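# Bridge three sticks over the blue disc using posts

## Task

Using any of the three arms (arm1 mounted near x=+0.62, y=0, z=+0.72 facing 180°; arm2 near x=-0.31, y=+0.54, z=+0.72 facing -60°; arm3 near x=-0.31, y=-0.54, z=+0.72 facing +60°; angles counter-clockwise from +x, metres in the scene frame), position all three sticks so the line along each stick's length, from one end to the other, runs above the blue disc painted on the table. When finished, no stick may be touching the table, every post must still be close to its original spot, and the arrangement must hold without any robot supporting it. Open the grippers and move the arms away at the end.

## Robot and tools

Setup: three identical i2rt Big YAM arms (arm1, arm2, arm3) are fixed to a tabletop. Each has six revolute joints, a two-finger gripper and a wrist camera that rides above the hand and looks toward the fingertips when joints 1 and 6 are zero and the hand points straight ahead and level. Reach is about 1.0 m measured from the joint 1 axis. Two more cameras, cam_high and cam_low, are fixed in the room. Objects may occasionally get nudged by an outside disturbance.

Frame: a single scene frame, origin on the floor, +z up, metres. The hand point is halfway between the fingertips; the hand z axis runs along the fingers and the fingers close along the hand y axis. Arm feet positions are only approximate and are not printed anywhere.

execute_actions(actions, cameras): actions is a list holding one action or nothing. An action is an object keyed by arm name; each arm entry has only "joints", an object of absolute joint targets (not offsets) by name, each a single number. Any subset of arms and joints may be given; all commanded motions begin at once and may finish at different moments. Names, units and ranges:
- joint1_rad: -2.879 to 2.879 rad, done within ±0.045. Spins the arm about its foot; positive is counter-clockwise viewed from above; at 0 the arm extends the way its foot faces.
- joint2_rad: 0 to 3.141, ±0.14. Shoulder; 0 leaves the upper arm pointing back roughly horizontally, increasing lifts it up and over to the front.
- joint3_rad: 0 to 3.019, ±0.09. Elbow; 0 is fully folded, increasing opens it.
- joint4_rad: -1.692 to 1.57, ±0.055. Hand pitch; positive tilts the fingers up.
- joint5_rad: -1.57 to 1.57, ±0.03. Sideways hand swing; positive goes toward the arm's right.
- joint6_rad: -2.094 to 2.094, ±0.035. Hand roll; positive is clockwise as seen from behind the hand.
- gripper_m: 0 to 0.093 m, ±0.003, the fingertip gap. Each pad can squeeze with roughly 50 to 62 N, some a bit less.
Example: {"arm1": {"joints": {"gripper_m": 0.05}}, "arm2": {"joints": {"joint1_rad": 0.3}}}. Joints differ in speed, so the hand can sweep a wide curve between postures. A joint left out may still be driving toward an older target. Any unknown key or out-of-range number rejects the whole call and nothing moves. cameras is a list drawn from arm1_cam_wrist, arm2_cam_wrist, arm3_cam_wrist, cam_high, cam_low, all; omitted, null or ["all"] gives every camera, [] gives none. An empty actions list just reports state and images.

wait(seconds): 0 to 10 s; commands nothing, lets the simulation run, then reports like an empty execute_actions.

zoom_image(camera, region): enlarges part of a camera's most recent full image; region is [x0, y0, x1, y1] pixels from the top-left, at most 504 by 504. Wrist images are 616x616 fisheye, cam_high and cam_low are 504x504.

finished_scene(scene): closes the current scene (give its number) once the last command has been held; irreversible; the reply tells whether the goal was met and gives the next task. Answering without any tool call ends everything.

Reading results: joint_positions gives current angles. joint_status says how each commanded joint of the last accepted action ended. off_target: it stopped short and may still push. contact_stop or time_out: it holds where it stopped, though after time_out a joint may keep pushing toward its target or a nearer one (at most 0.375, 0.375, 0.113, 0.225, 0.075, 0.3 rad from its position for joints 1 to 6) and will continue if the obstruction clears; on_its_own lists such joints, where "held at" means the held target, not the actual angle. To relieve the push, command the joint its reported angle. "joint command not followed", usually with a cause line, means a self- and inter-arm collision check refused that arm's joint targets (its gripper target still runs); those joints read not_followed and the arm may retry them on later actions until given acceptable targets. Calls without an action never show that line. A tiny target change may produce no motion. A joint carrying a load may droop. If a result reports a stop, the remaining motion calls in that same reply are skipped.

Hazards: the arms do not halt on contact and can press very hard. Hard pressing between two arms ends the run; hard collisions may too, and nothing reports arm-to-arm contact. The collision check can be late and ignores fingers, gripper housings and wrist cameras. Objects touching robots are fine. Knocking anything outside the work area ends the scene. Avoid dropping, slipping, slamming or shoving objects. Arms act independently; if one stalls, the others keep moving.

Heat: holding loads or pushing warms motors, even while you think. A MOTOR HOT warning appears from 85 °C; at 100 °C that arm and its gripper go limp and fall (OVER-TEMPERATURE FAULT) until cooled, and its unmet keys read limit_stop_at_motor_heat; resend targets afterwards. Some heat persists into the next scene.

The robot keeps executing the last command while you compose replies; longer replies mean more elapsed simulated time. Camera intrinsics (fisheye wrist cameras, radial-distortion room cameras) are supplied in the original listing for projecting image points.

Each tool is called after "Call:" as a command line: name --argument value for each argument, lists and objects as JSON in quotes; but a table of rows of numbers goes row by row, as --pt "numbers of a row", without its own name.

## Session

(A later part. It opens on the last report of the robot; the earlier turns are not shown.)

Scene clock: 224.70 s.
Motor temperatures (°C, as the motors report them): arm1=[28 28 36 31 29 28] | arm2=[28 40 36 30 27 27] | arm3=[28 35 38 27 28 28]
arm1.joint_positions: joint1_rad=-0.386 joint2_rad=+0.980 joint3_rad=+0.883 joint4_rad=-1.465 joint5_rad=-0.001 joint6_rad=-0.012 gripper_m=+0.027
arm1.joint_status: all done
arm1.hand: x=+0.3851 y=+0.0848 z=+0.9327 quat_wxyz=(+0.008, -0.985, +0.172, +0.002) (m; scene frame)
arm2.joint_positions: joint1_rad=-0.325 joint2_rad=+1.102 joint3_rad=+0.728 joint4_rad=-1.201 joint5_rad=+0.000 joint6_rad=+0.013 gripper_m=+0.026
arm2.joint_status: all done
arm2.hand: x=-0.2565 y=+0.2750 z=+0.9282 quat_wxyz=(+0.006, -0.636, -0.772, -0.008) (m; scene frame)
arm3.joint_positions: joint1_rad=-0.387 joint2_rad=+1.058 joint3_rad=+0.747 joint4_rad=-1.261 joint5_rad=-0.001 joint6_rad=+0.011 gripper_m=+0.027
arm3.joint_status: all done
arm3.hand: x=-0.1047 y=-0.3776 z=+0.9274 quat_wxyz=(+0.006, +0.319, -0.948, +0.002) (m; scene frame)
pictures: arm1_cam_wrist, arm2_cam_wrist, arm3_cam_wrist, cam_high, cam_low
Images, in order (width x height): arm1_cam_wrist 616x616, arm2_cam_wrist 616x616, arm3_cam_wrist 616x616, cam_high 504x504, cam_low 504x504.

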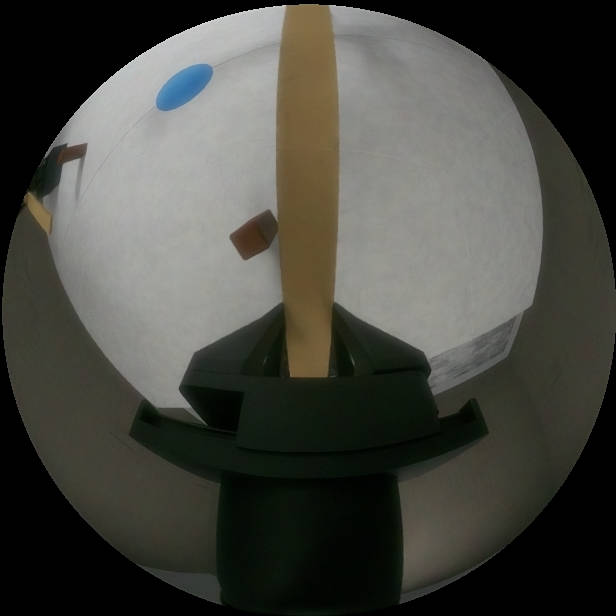

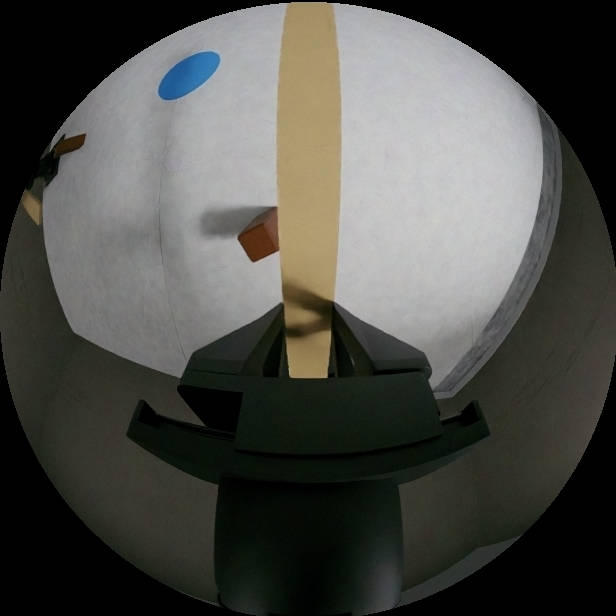

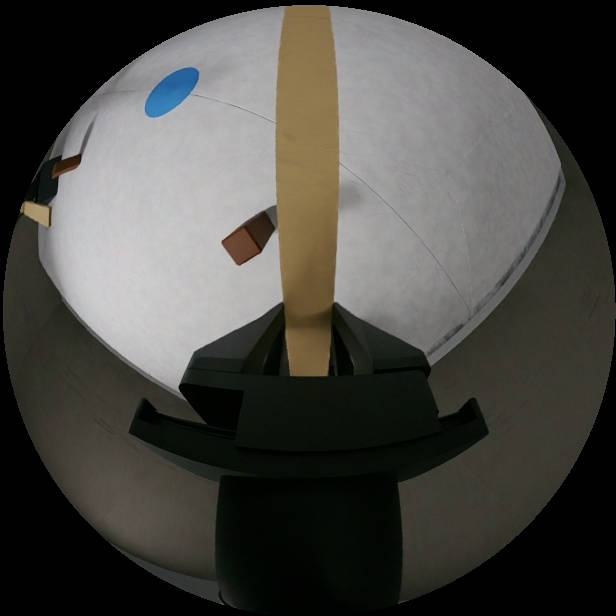

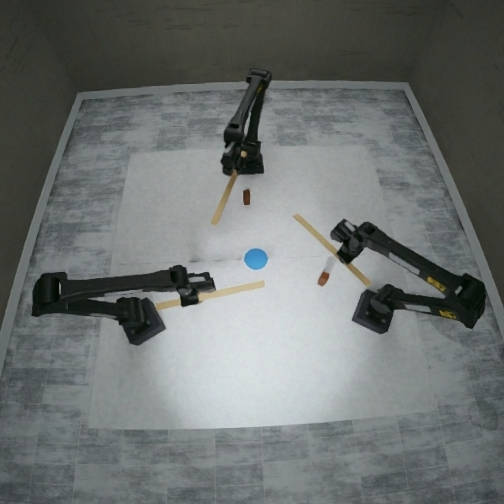

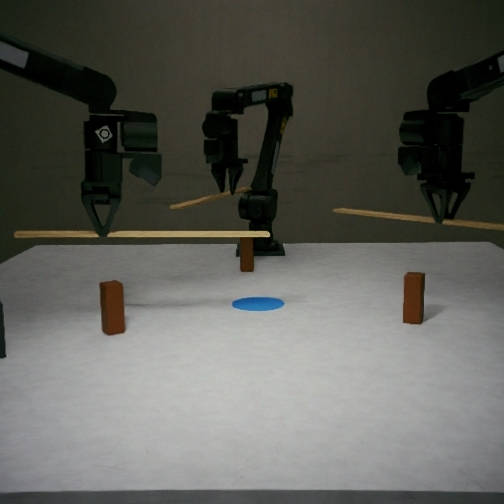

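Call:
zoom_image --camera "arm1_cam_wrist" --region '[210, 190, 350, 290]'

Call:
zoom_image --camera "arm2_cam_wrist" --region '[210, 190, 350, 290]'

Call:
zoom_image --camera "arm3_cam_wrist" --region '[210, 190, 350, 290]'

Region (210, 190, 350, 290) of arm1_cam_wrist's 616x616 image, scaled by 3.600, with more detail than that image has; it fills the top 360 rows of this view, and the rest is white.

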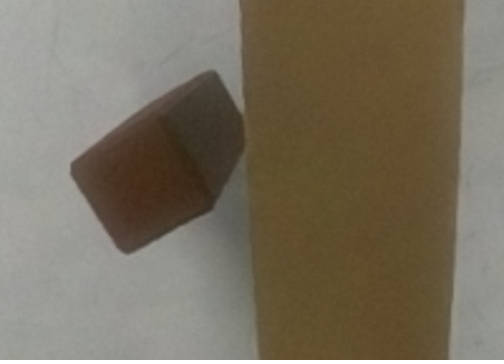

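Region (210, 190, 350, 290) of arm2_cam_wrist's 616x616 image, scaled by 3.600, with more detail than that image has; it fills the top 360 rows of this view, and the rest is white.

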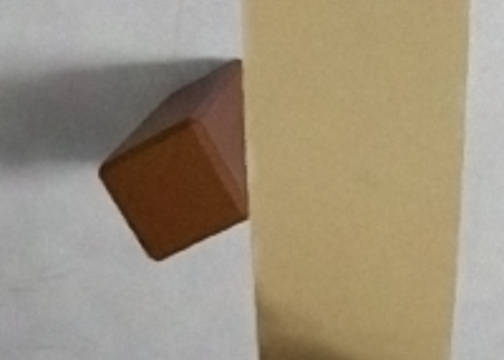

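Region (210, 190, 350, 290) of arm3_cam_wrist's 616x616 image, scaled by 3.600, with more detail than that image has; it fills the top 360 rows of this view, and the rest is white.

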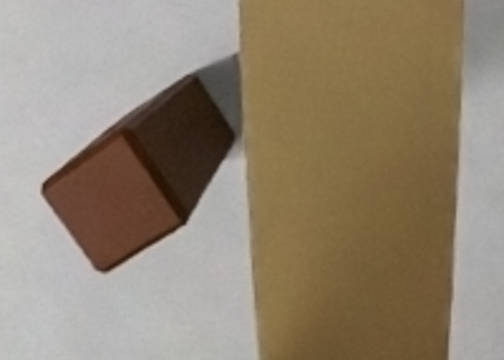

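Call:
zoom_image --camera "arm1_cam_wrist" --region '[130, 30, 270, 130]'

Call:
zoom_image --camera "arm2_cam_wrist" --region '[130, 30, 270, 130]'

Call:
zoom_image --camera "arm3_cam_wrist" --region '[130, 30, 270, 130]'

Call:
zoom_image --camera "cam_high" --region '[140, 150, 390, 330]'

Region (130, 30, 270, 130) of arm1_cam_wrist's 616x616 image, scaled by 3.600, with more detail than that image has; it fills the top 360 rows of this view, and the rest is white.

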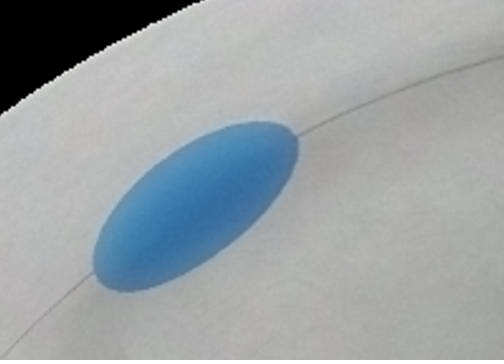

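Region (130, 30, 270, 130) of arm2_cam_wrist's 616x616 image, scaled by 3.600, with more detail than that image has; it fills the top 360 rows of this view, and the rest is white.

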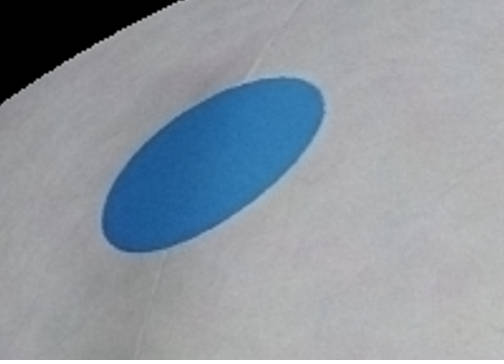

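Region (130, 30, 270, 130) of arm3_cam_wrist's 616x616 image, scaled by 3.600, with more detail than that image has; it fills the top 360 rows of this view, and the rest is white.

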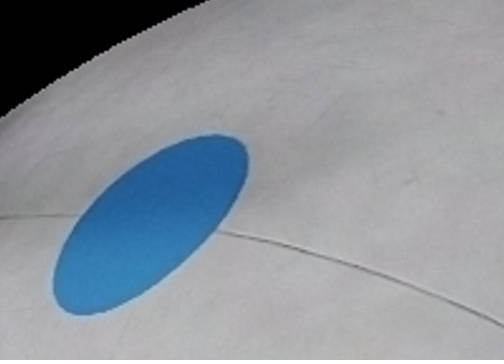

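Region (140, 150, 390, 330) of cam_high's 504x504 image, scaled by 2.016, with more detail than that image has; it fills the top 363 rows of this view, and the rest is white.

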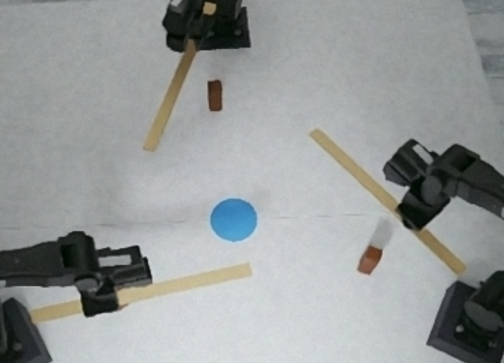

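Call:
zoom_image --camera "cam_low" --region '[0, 170, 290, 290]'

Call:
zoom_image --camera "cam_high" --region '[280, 200, 400, 300]'

Call:
zoom_image --camera "cam_high" --region '[140, 250, 280, 330]'

Region (0, 170, 290, 290) of cam_low's 504x504 image, scaled by 1.738, with more detail than that image has; it fills the top 209 rows of this view, and the rest is white.

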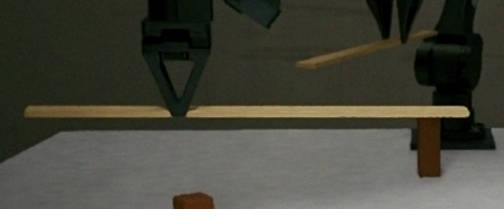

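Region (280, 200, 400, 300) of cam_high's 504x504 image, scaled by 4.200, with more detail than that image has.

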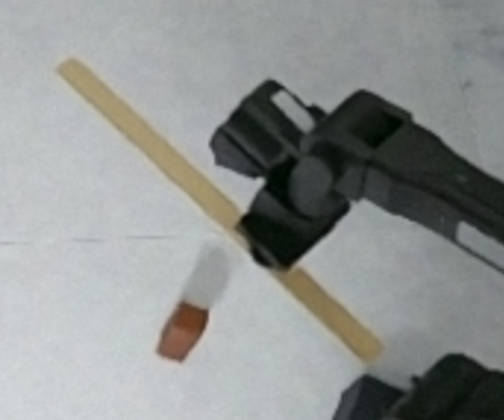

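Region (140, 250, 280, 330) of cam_high's 504x504 image, scaled by 3.600, with more detail than that image has; it fills the top 288 rows of this view, and the rest is white.

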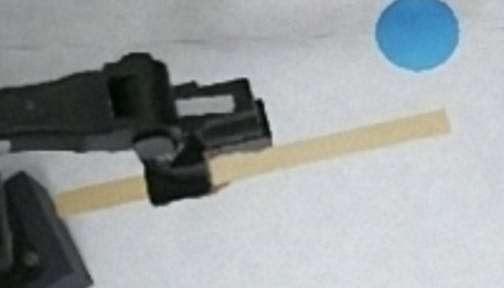

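Call:
execute_actions --actions '[{"arm1": {"joints": {"joint2_rad": 1.381, "joint3_rad": 1.028, "joint4_rad": -1.020, "joint5_rad": -0.026, "joint6_rad": -0.117}}, "arm2": {"joints": {"joint2_rad": 1.523, "joint3_rad": 0.935, "joint4_rad": -0.789, "joint5_rad": -0.005, "joint6_rad": -0.107}}, "arm3": {"joints": {"joint2_rad": 1.483, "joint3_rad": 0.945, "joint4_rad": -0.831, "joint5_rad": -0.011, "joint6_rad": -0.106}}}]' --cameras '["cam_high", "cam_low"]'

Scene clock: 280.53 s.
Motor temperatures (°C, as the motors report them): arm1=[28 27 39 31 29 28] | arm2=[28 35 38 30 27 27] | arm3=[28 33 39 27 28 28]
arm1.joint_positions: joint1_rad=-0.386 joint2_rad=+1.395 joint3_rad=+0.980 joint4_rad=-1.040 joint5_rad=-0.024 joint6_rad=-0.105 gripper_m=+0.027
arm1.joint_status: all done
arm1.hand: x=+0.2427 y=+0.1351 z=+0.8496 quat_wxyz=(+0.009, -0.991, +0.125, +0.057) (m; scene frame)
arm2.joint_positions: joint1_rad=-0.325 joint2_rad=+1.528 joint3_rad=+0.900 joint4_rad=-0.803 joint5_rad=-0.002 joint6_rad=-0.094 gripper_m=+0.026
arm2.joint_status: all done
arm2.hand: x=-0.2251 y=+0.1284 z=+0.8562 quat_wxyz=(-0.049, -0.593, -0.803, +0.038) (m; scene frame)
arm3.joint_positions: joint1_rad=-0.387 joint2_rad=+1.499 joint3_rad=+0.917 joint4_rad=-0.851 joint5_rad=-0.006 joint6_rad=-0.095 gripper_m=+0.027
arm3.joint_status: all done
arm3.hand: x=+0.0181 y=-0.2813 z=+0.8543 quat_wxyz=(-0.060, +0.368, -0.928, -0.020) (m; scene frame)
pictures: cam_high, cam_low
Images, in order (width x height): cam_high 504x504, cam_low 504x504.

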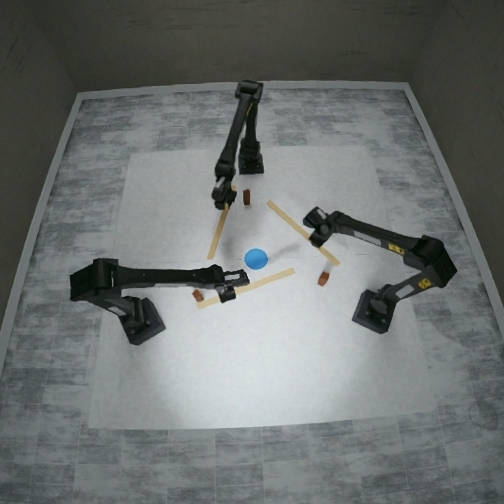

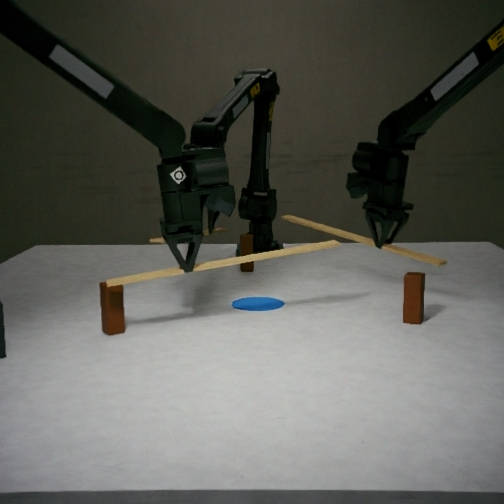

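Call:
execute_actions --actions '[{"arm1": {"joints": {"joint1_rad": -0.265, "joint3_rad": 1.047}}, "arm2": {"joints": {"joint1_rad": -0.237, "joint2_rad": 1.508, "joint3_rad": 0.944}}, "arm3": {"joints": {"joint1_rad": -0.237, "joint2_rad": 1.472}}}]'

Scene clock: 287.43 s.
Motor temperatures (°C, as the motors report them): arm1=[28 28 40 31 29 28] | arm2=[28 35 39 30 27 27] | arm3=[28 34 39 27 28 28]
arm1.joint_positions: joint1_rad=-0.261 joint2_rad=+1.395 joint3_rad=+0.980 joint4_rad=-1.040 joint5_rad=-0.027 joint6_rad=-0.107 gripper_m=+0.027
arm1.joint_status: all done
arm1.hand: x=+0.2284 y=+0.0866 z=+0.8489 quat_wxyz=(+0.004, -0.996, +0.061, +0.057) (m; scene frame)
arm2.joint_positions: joint1_rad=-0.231 joint2_rad=+1.528 joint3_rad=+0.900 joint4_rad=-0.803 joint5_rad=-0.005 joint6_rad=-0.096 gripper_m=+0.026
arm2.joint_status: all done
arm2.hand: x=-0.1866 y=+0.1384 z=+0.8564 quat_wxyz=(-0.052, -0.553, -0.831, +0.035) (m; scene frame)
arm3.joint_positions: joint1_rad=-0.229 joint2_rad=+1.489 joint3_rad=+0.917 joint4_rad=-0.851 joint5_rad=-0.009 joint6_rad=-0.097 gripper_m=+0.027
arm3.joint_status: all done
arm3.hand: x=-0.0260 y=-0.2320 z=+0.8584 quat_wxyz=(-0.062, +0.441, -0.895, -0.029) (m; scene frame)
pictures: arm1_cam_wrist, arm2_cam_wrist, arm3_cam_wrist, cam_high, cam_low
Images, in order (width x height): arm1_cam_wrist 616x616, arm2_cam_wrist 616x616, arm3_cam_wrist 616x616, cam_high 504x504, cam_low 504x504.

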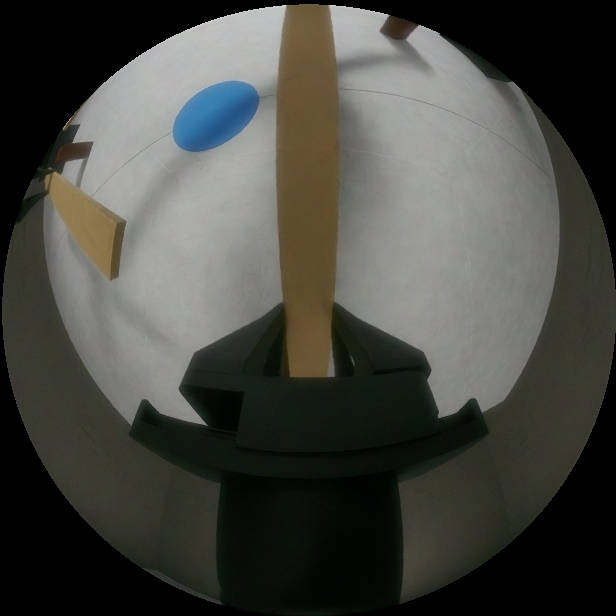

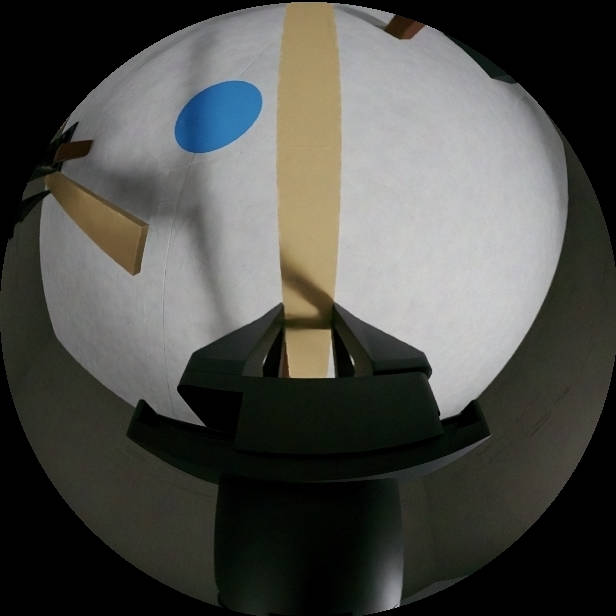

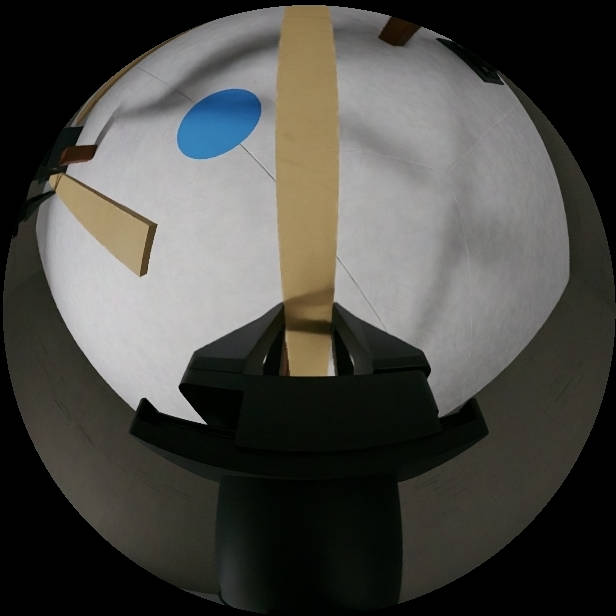

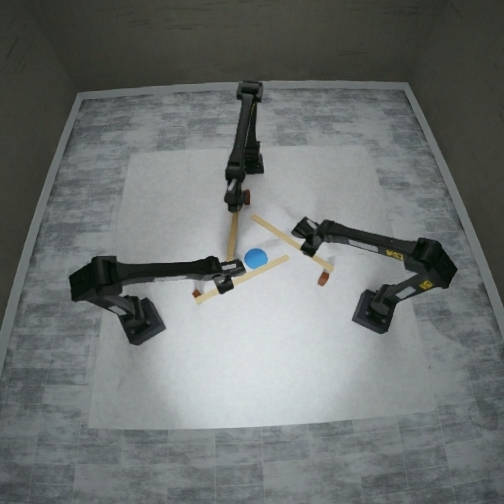

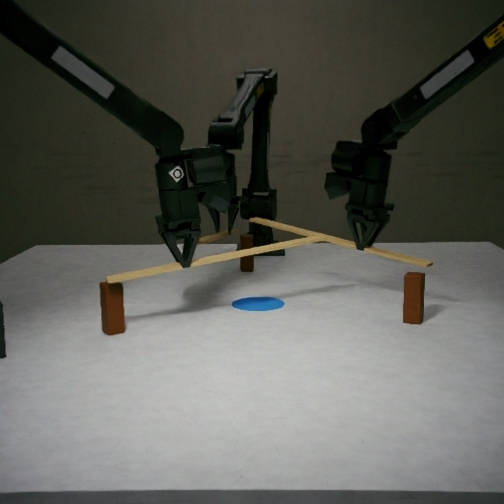

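Call:
execute_actions --actions '[{"arm1": {"joints": {"joint3_rad": 1.10}}, "arm2": {"joints": {"joint3_rad": 1.00}}, "arm3": {"joints": {"joint3_rad": 1.01}}}]' --cameras '[]'

Scene clock: 291.90 s.
Motor temperatures (°C, as the motors report them): arm1=[28 28 41 31 29 28] | arm2=[28 35 39 30 27 27] | arm3=[28 34 39 27 28 28]
arm1.joint_positions: joint1_rad=-0.261 joint2_rad=+1.392 joint3_rad=+1.042 joint4_rad=-1.036 joint5_rad=-0.027 joint6_rad=-0.107 gripper_m=+0.027
arm1.joint_status: all done
arm1.hand: x=+0.2043 y=+0.0919 z=+0.8741 quat_wxyz=(+0.010, -0.994, +0.060, +0.091) (m; scene frame)
arm2.joint_positions: joint1_rad=-0.231 joint2_rad=+1.527 joint3_rad=+0.948 joint4_rad=-0.800 joint5_rad=-0.005 joint6_rad=-0.096 gripper_m=+0.026
arm2.joint_status: all done
arm2.hand: x=-0.1799 y=+0.1164 z=+0.8736 quat_wxyz=(-0.072, -0.552, -0.829, +0.051) (m; scene frame)
arm3.joint_positions: joint1_rad=-0.229 joint2_rad=+1.486 joint3_rad=+0.965 joint4_rad=-0.848 joint5_rad=-0.009 joint6_rad=-0.097 gripper_m=+0.027
arm3.joint_status: all done
arm3.hand: x=-0.0109 y=-0.2159 z=+0.8768 quat_wxyz=(-0.087, +0.440, -0.893, -0.038) (m; scene frame)
pictures: none
No camera images: the call's "cameras" was empty. Leave "cameras" out to get every camera's image.

Call:
execute_actions --actions '[{"arm1": {"joints": {"joint1_rad": -0.137}}, "arm2": {"joints": {"joint1_rad": -0.106}}, "arm3": {"joints": {"joint1_rad": -0.107}}}]'

Scene clock: 294.17 s.
Motor temperatures (°C, as the motors report them): arm1=[28 28 42 31 29 28] | arm2=[28 35 40 30 27 27] | arm3=[28 34 40 27 28 28]
arm1.joint_positions: joint1_rad=-0.131 joint2_rad=+1.392 joint3_rad=+1.042 joint4_rad=-1.036 joint5_rad=-0.027 joint6_rad=-0.108 gripper_m=+0.027
arm1.joint_status: all done
arm1.hand: x=+0.1957 y=+0.0374 z=+0.8733 quat_wxyz=(+0.003, -0.996, -0.004, +0.090) (m; scene frame)
arm2.joint_positions: joint1_rad=-0.100 joint2_rad=+1.527 joint3_rad=+0.948 joint4_rad=-0.800 joint5_rad=-0.005 joint6_rad=-0.096 gripper_m=+0.026
arm2.joint_status: all done
arm2.hand: x=-0.1265 y=+0.1369 z=+0.8740 quat_wxyz=(-0.077, -0.497, -0.863, +0.046) (m; scene frame)
arm3.joint_positions: joint1_rad=-0.099 joint2_rad=+1.486 joint3_rad=+0.965 joint4_rad=-0.848 joint5_rad=-0.009 joint6_rad=-0.098 gripper_m=+0.027
arm3.joint_status: all done
arm3.hand: x=-0.0550 y=-0.1799 z=+0.8769 quat_wxyz=(-0.084, +0.498, -0.862, -0.044) (m; scene frame)
pictures: arm1_cam_wrist, arm2_cam_wrist, arm3_cam_wrist, cam_high, cam_low
Images, in order (width x height): arm1_cam_wrist 616x616, arm2_cam_wrist 616x616, arm3_cam_wrist 616x616, cam_high 504x504, cam_low 504x504.

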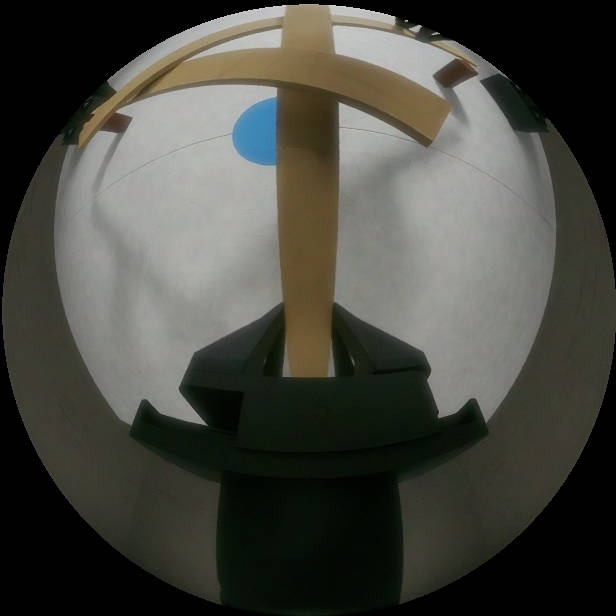

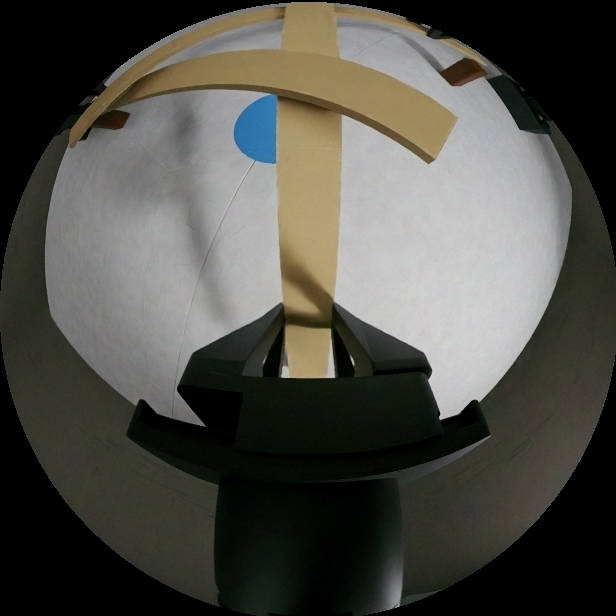

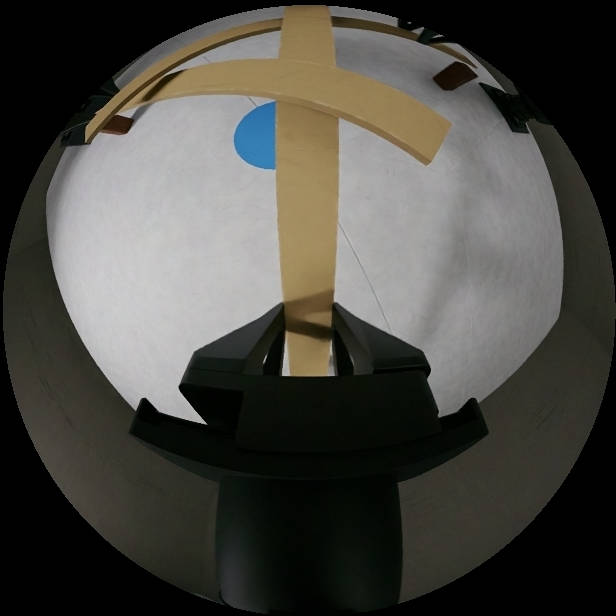

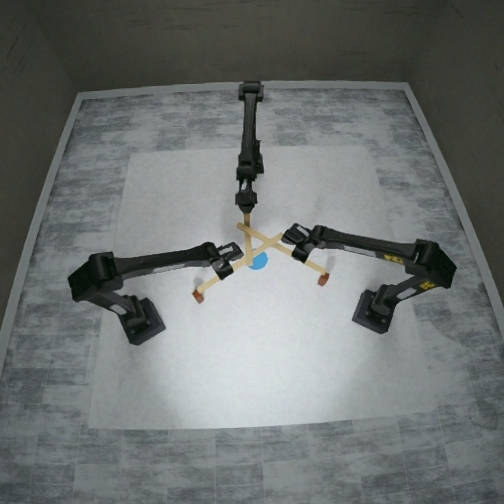

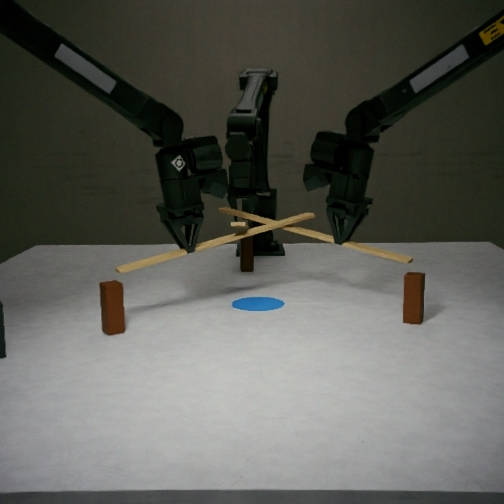

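Call:
execute_actions --actions '[{"arm1": {"joints": {"joint3_rad": 1.016, "joint4_rad": -1.063}}, "arm2": {"joints": {"joint3_rad": 0.923, "joint4_rad": -0.833}}, "arm3": {"joints": {"joint3_rad": 0.940, "joint4_rad": -0.873}}}]' --cameras '["cam_low", "cam_high"]'

Scene clock: 304.07 s.
Motor temperatures (°C, as the motors report them): arm1=[28 28 43 31 29 28] | arm2=[28 36 41 30 27 27] | arm3=[28 34 41 27 28 28]
arm1.joint_positions: joint1_rad=-0.131 joint2_rad=+1.392 joint3_rad=+1.018 joint4_rad=-1.053 joint5_rad=-0.027 joint6_rad=-0.108 gripper_m=+0.027
arm1.joint_status: all done
arm1.hand: x=+0.2085 y=+0.0363 z=+0.8635 quat_wxyz=(+0.001, -0.998, -0.004, +0.070) (m; scene frame)
arm2.joint_positions: joint1_rad=-0.100 joint2_rad=+1.527 joint3_rad=+0.931 joint4_rad=-0.826 joint5_rad=-0.005 joint6_rad=-0.096 gripper_m=+0.026
arm2.joint_status: all done
arm2.hand: x=-0.1322 y=+0.1495 z=+0.8673 quat_wxyz=(-0.060, -0.498, -0.865, +0.034) (m; scene frame)
arm3.joint_positions: joint1_rad=-0.099 joint2_rad=+1.486 joint3_rad=+0.934 joint4_rad=-0.863 joint5_rad=-0.009 joint6_rad=-0.098 gripper_m=+0.027
arm3.joint_status: all done
arm3.hand: x=-0.0651 y=-0.1939 z=+0.8652 quat_wxyz=(-0.064, +0.498, -0.864, -0.035) (m; scene frame)
pictures: cam_high, cam_low
Images, in order (width x height): cam_high 504x504, cam_low 504x504.

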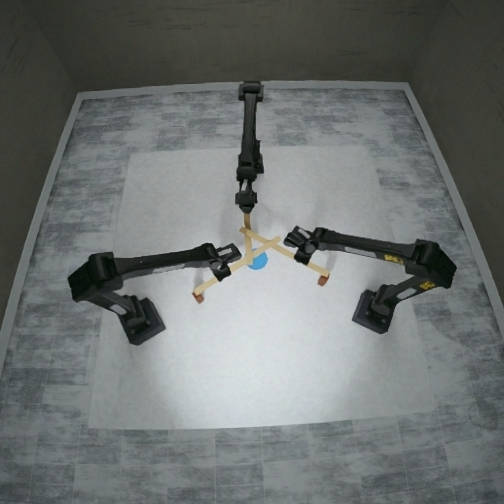

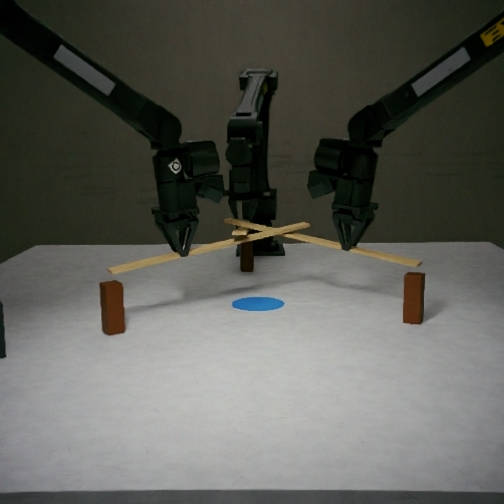

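Call:
execute_actions --actions '[]'

Scene clock: 312.97 s.
Motor temperatures (°C, as the motors report them): arm1=[28 28 41 31 29 28] | arm2=[28 36 39 30 27 27] | arm3=[28 34 40 27 28 28]
arm1.joint_positions: joint1_rad=-0.131 joint2_rad=+1.392 joint3_rad=+1.018 joint4_rad=-1.053 joint5_rad=-0.027 joint6_rad=-0.108 gripper_m=+0.027
arm1.joint_status: all done
arm1.hand: x=+0.2085 y=+0.0363 z=+0.8635 quat_wxyz=(+0.001, -0.998, -0.004, +0.070) (m; scene frame)
arm2.joint_positions: joint1_rad=-0.100 joint2_rad=+1.527 joint3_rad=+0.931 joint4_rad=-0.826 joint5_rad=-0.005 joint6_rad=-0.096 gripper_m=+0.026
arm2.joint_status: all done
arm2.hand: x=-0.1322 y=+0.1495 z=+0.8673 quat_wxyz=(-0.060, -0.498, -0.865, +0.034) (m; scene frame)
arm3.joint_positions: joint1_rad=-0.099 joint2_rad=+1.486 joint3_rad=+0.934 joint4_rad=-0.863 joint5_rad=-0.009 joint6_rad=-0.098 gripper_m=+0.027
arm3.joint_status: all done
arm3.hand: x=-0.0651 y=-0.1939 z=+0.8652 quat_wxyz=(-0.064, +0.498, -0.864, -0.035) (m; scene frame)
pictures: arm1_cam_wrist, arm2_cam_wrist, arm3_cam_wrist, cam_high, cam_low
Images, in order (width x height): arm1_cam_wrist 616x616, arm2_cam_wrist 616x616, arm3_cam_wrist 616x616, cam_high 504x504, cam_low 504x504.

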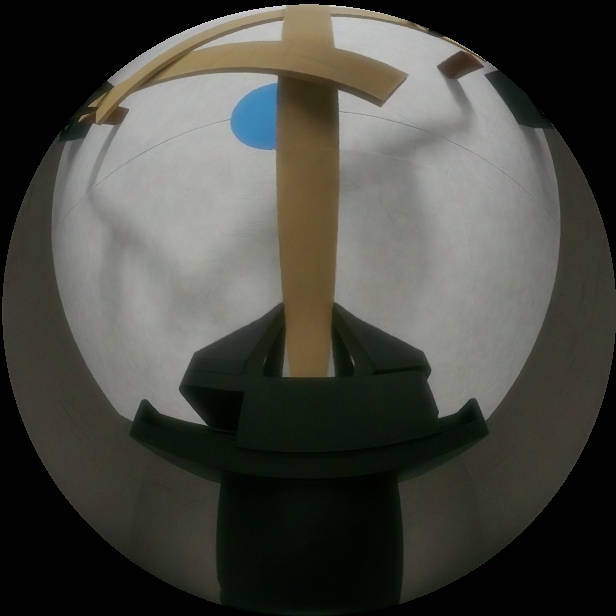

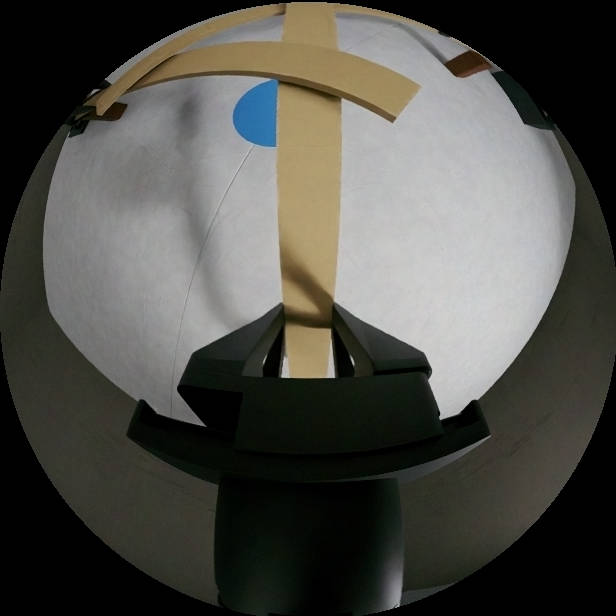

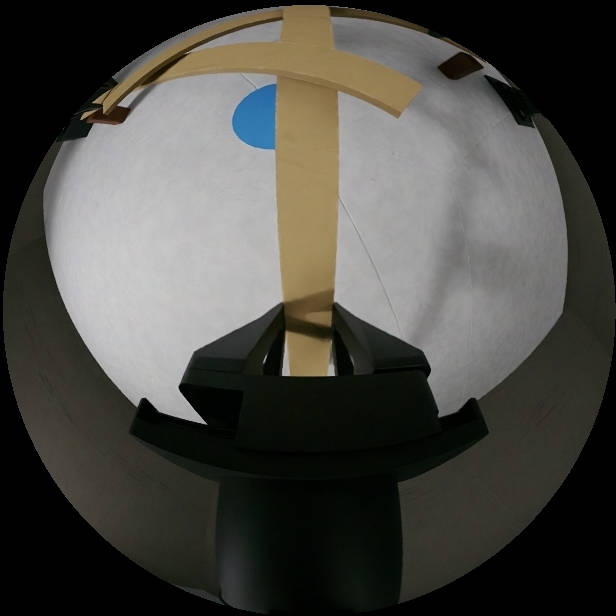

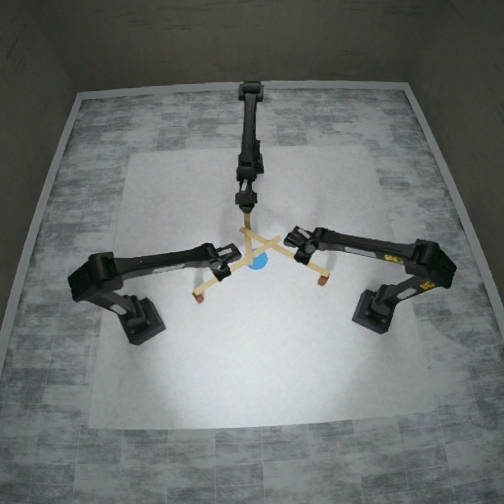

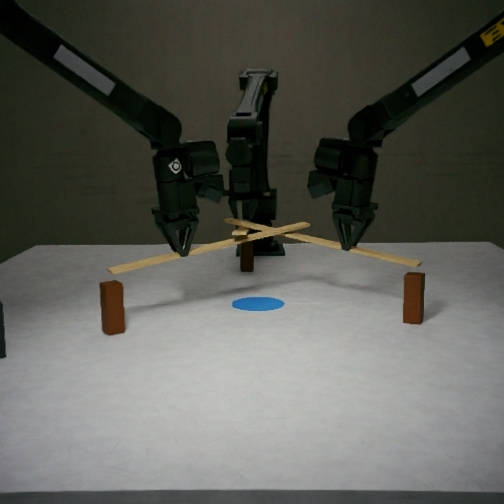

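Call:
zoom_image --camera "cam_low" --region '[70, 230, 210, 350]'

Call:
zoom_image --camera "cam_low" --region '[330, 220, 470, 340]'

Call:
zoom_image --camera "cam_high" --region '[170, 190, 350, 320]'

Region (70, 230, 210, 350) of cam_low's 504x504 image, scaled by 3.600, with more detail than that image has; it fills the top 432 rows of this view, and the rest is white.

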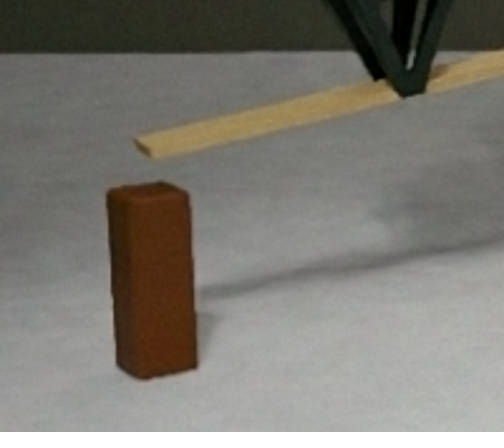

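Region (330, 220, 470, 340) of cam_low's 504x504 image, scaled by 3.600, with more detail than that image has; it fills the top 432 rows of this view, and the rest is white.

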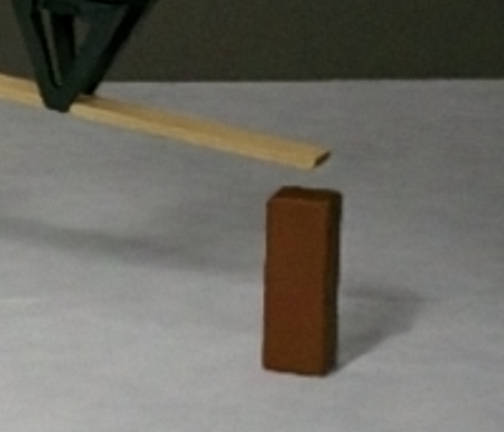

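Region (170, 190, 350, 320) of cam_high's 504x504 image, scaled by 2.800, with more detail than that image has.

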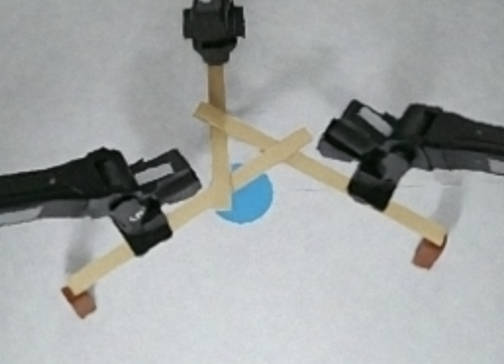

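Call:
execute_actions --actions '[{"arm1": {"joints": {"joint2_rad": 1.420}}, "arm2": {"joints": {"joint2_rad": 1.552}}, "arm3": {"joints": {"joint2_rad": 1.522}}}]'

Scene clock: 318.27 s.
Motor temperatures (°C, as the motors report them): arm1=[28 28 40 31 29 28] | arm2=[28 36 39 30 27 27] | arm3=[28 34 39 27 28 28]
arm1.joint_positions: joint1_rad=-0.131 joint2_rad=+1.420 joint3_rad=+1.018 joint4_rad=-1.053 joint5_rad=-0.027 joint6_rad=-0.108 gripper_m=+0.027
arm1.joint_status: all done
arm1.hand: x=+0.2087 y=+0.0364 z=+0.8526 quat_wxyz=(+0.000, -0.998, -0.004, +0.056) (m; scene frame)
arm2.joint_positions: joint1_rad=-0.100 joint2_rad=+1.541 joint3_rad=+0.931 joint4_rad=-0.826 joint5_rad=-0.005 joint6_rad=-0.096 gripper_m=+0.026
arm2.joint_status: all done
arm2.hand: x=-0.1326 y=+0.1506 z=+0.8618 quat_wxyz=(-0.054, -0.498, -0.865, +0.030) (m; scene frame)
arm3.joint_positions: joint1_rad=-0.099 joint2_rad=+1.524 joint3_rad=+0.934 joint4_rad=-0.863 joint5_rad=-0.009 joint6_rad=-0.098 gripper_m=+0.027
arm3.joint_status: all done
arm3.hand: x=-0.0667 y=-0.1962 z=+0.8501 quat_wxyz=(-0.046, +0.499, -0.865, -0.027) (m; scene frame)
pictures: arm1_cam_wrist, arm2_cam_wrist, arm3_cam_wrist, cam_high, cam_low
Images, in order (width x height): arm1_cam_wrist 616x616, arm2_cam_wrist 616x616, arm3_cam_wrist 616x616, cam_high 504x504, cam_low 504x504.

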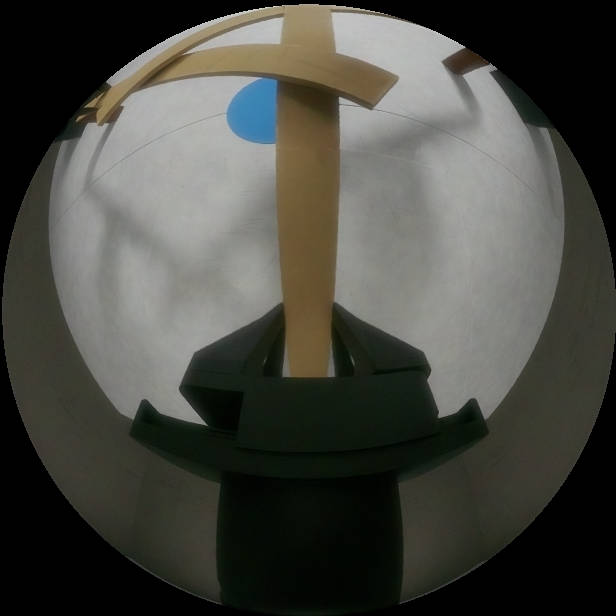

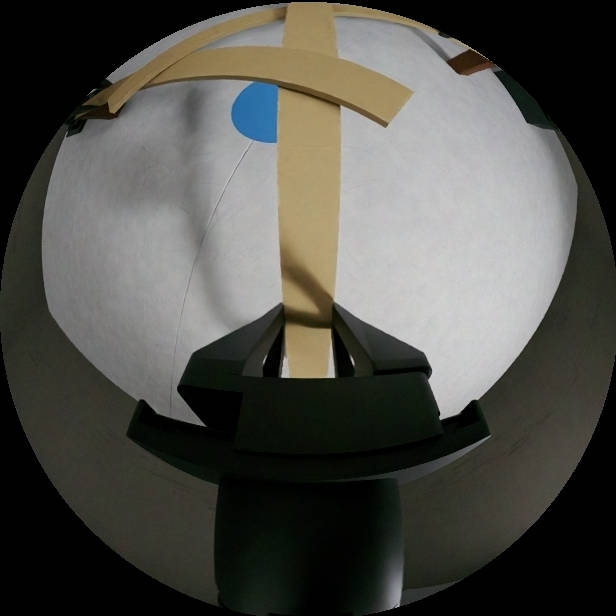

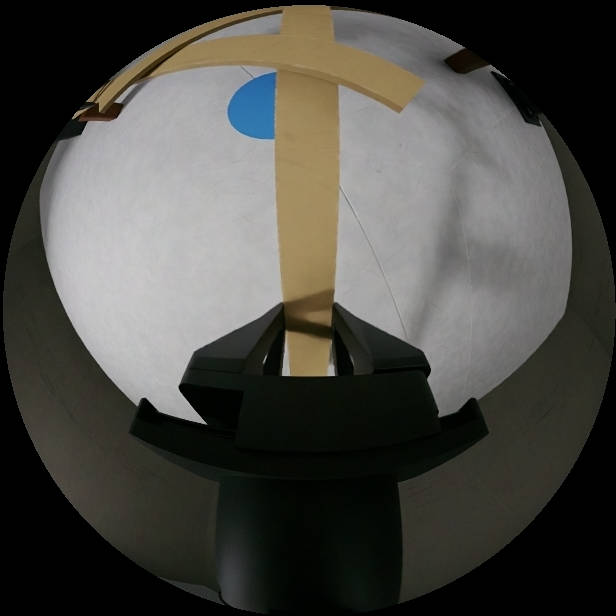

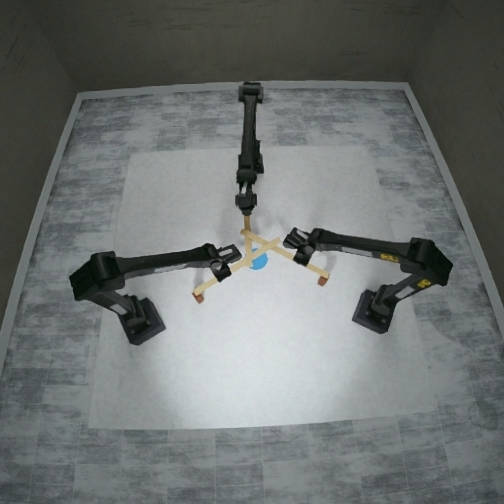

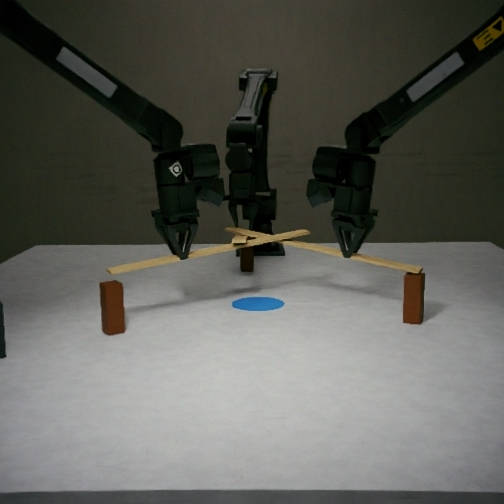

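Call:
execute_actions --actions '[{"arm2": {"joints": {"joint2_rad": 1.572}}}]' --cameras '["cam_low", "cam_high", "arm2_cam_wrist"]'

Scene clock: 319.90 s.
Motor temperatures (°C, as the motors report them): arm1=[28 28 40 31 29 28] | arm2=[28 36 39 30 27 27] | arm3=[28 34 39 27 28 28]
arm1.joint_positions: joint1_rad=-0.131 joint2_rad=+1.420 joint3_rad=+1.018 joint4_rad=-1.053 joint5_rad=-0.027 joint6_rad=-0.108 gripper_m=+0.027
arm1.joint_status: not commanded
arm1.hand: x=+0.2087 y=+0.0364 z=+0.8526 quat_wxyz=(+0.000, -0.998, -0.004, +0.056) (m; scene frame)
arm2.joint_positions: joint1_rad=-0.100 joint2_rad=+1.561 joint3_rad=+0.931 joint4_rad=-0.826 joint5_rad=-0.005 joint6_rad=-0.096 gripper_m=+0.026
arm2.joint_status: all done
arm2.hand: x=-0.1333 y=+0.1522 z=+0.8538 quat_wxyz=(-0.046, -0.498, -0.866, +0.024) (m; scene frame)
arm3.joint_positions: joint1_rad=-0.099 joint2_rad=+1.524 joint3_rad=+0.934 joint4_rad=-0.863 joint5_rad=-0.009 joint6_rad=-0.098 gripper_m=+0.027
arm3.joint_status: not commanded
arm3.hand: x=-0.0667 y=-0.1962 z=+0.8501 quat_wxyz=(-0.046, +0.499, -0.865, -0.027) (m; scene frame)
pictures: arm2_cam_wrist, cam_high, cam_low
Images, in order (width x height): arm2_cam_wrist 616x616, cam_high 504x504, cam_low 504x504.

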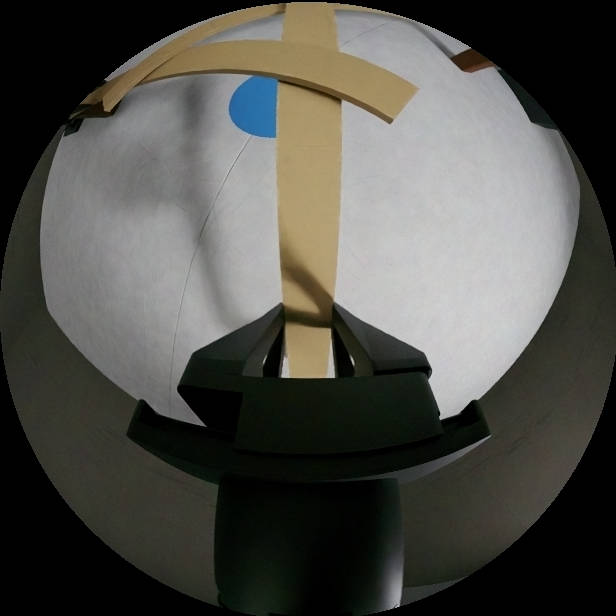

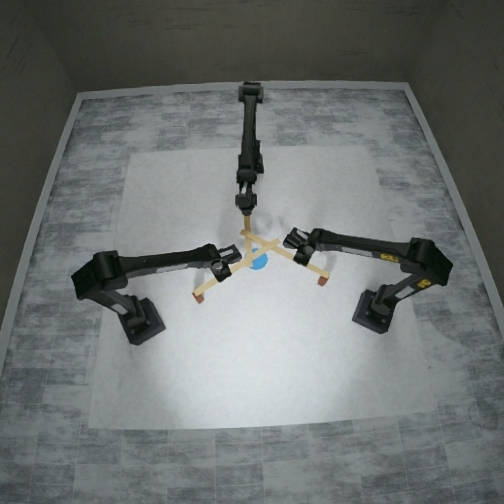

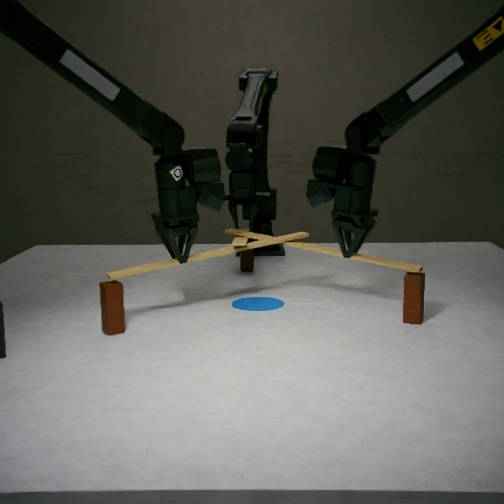

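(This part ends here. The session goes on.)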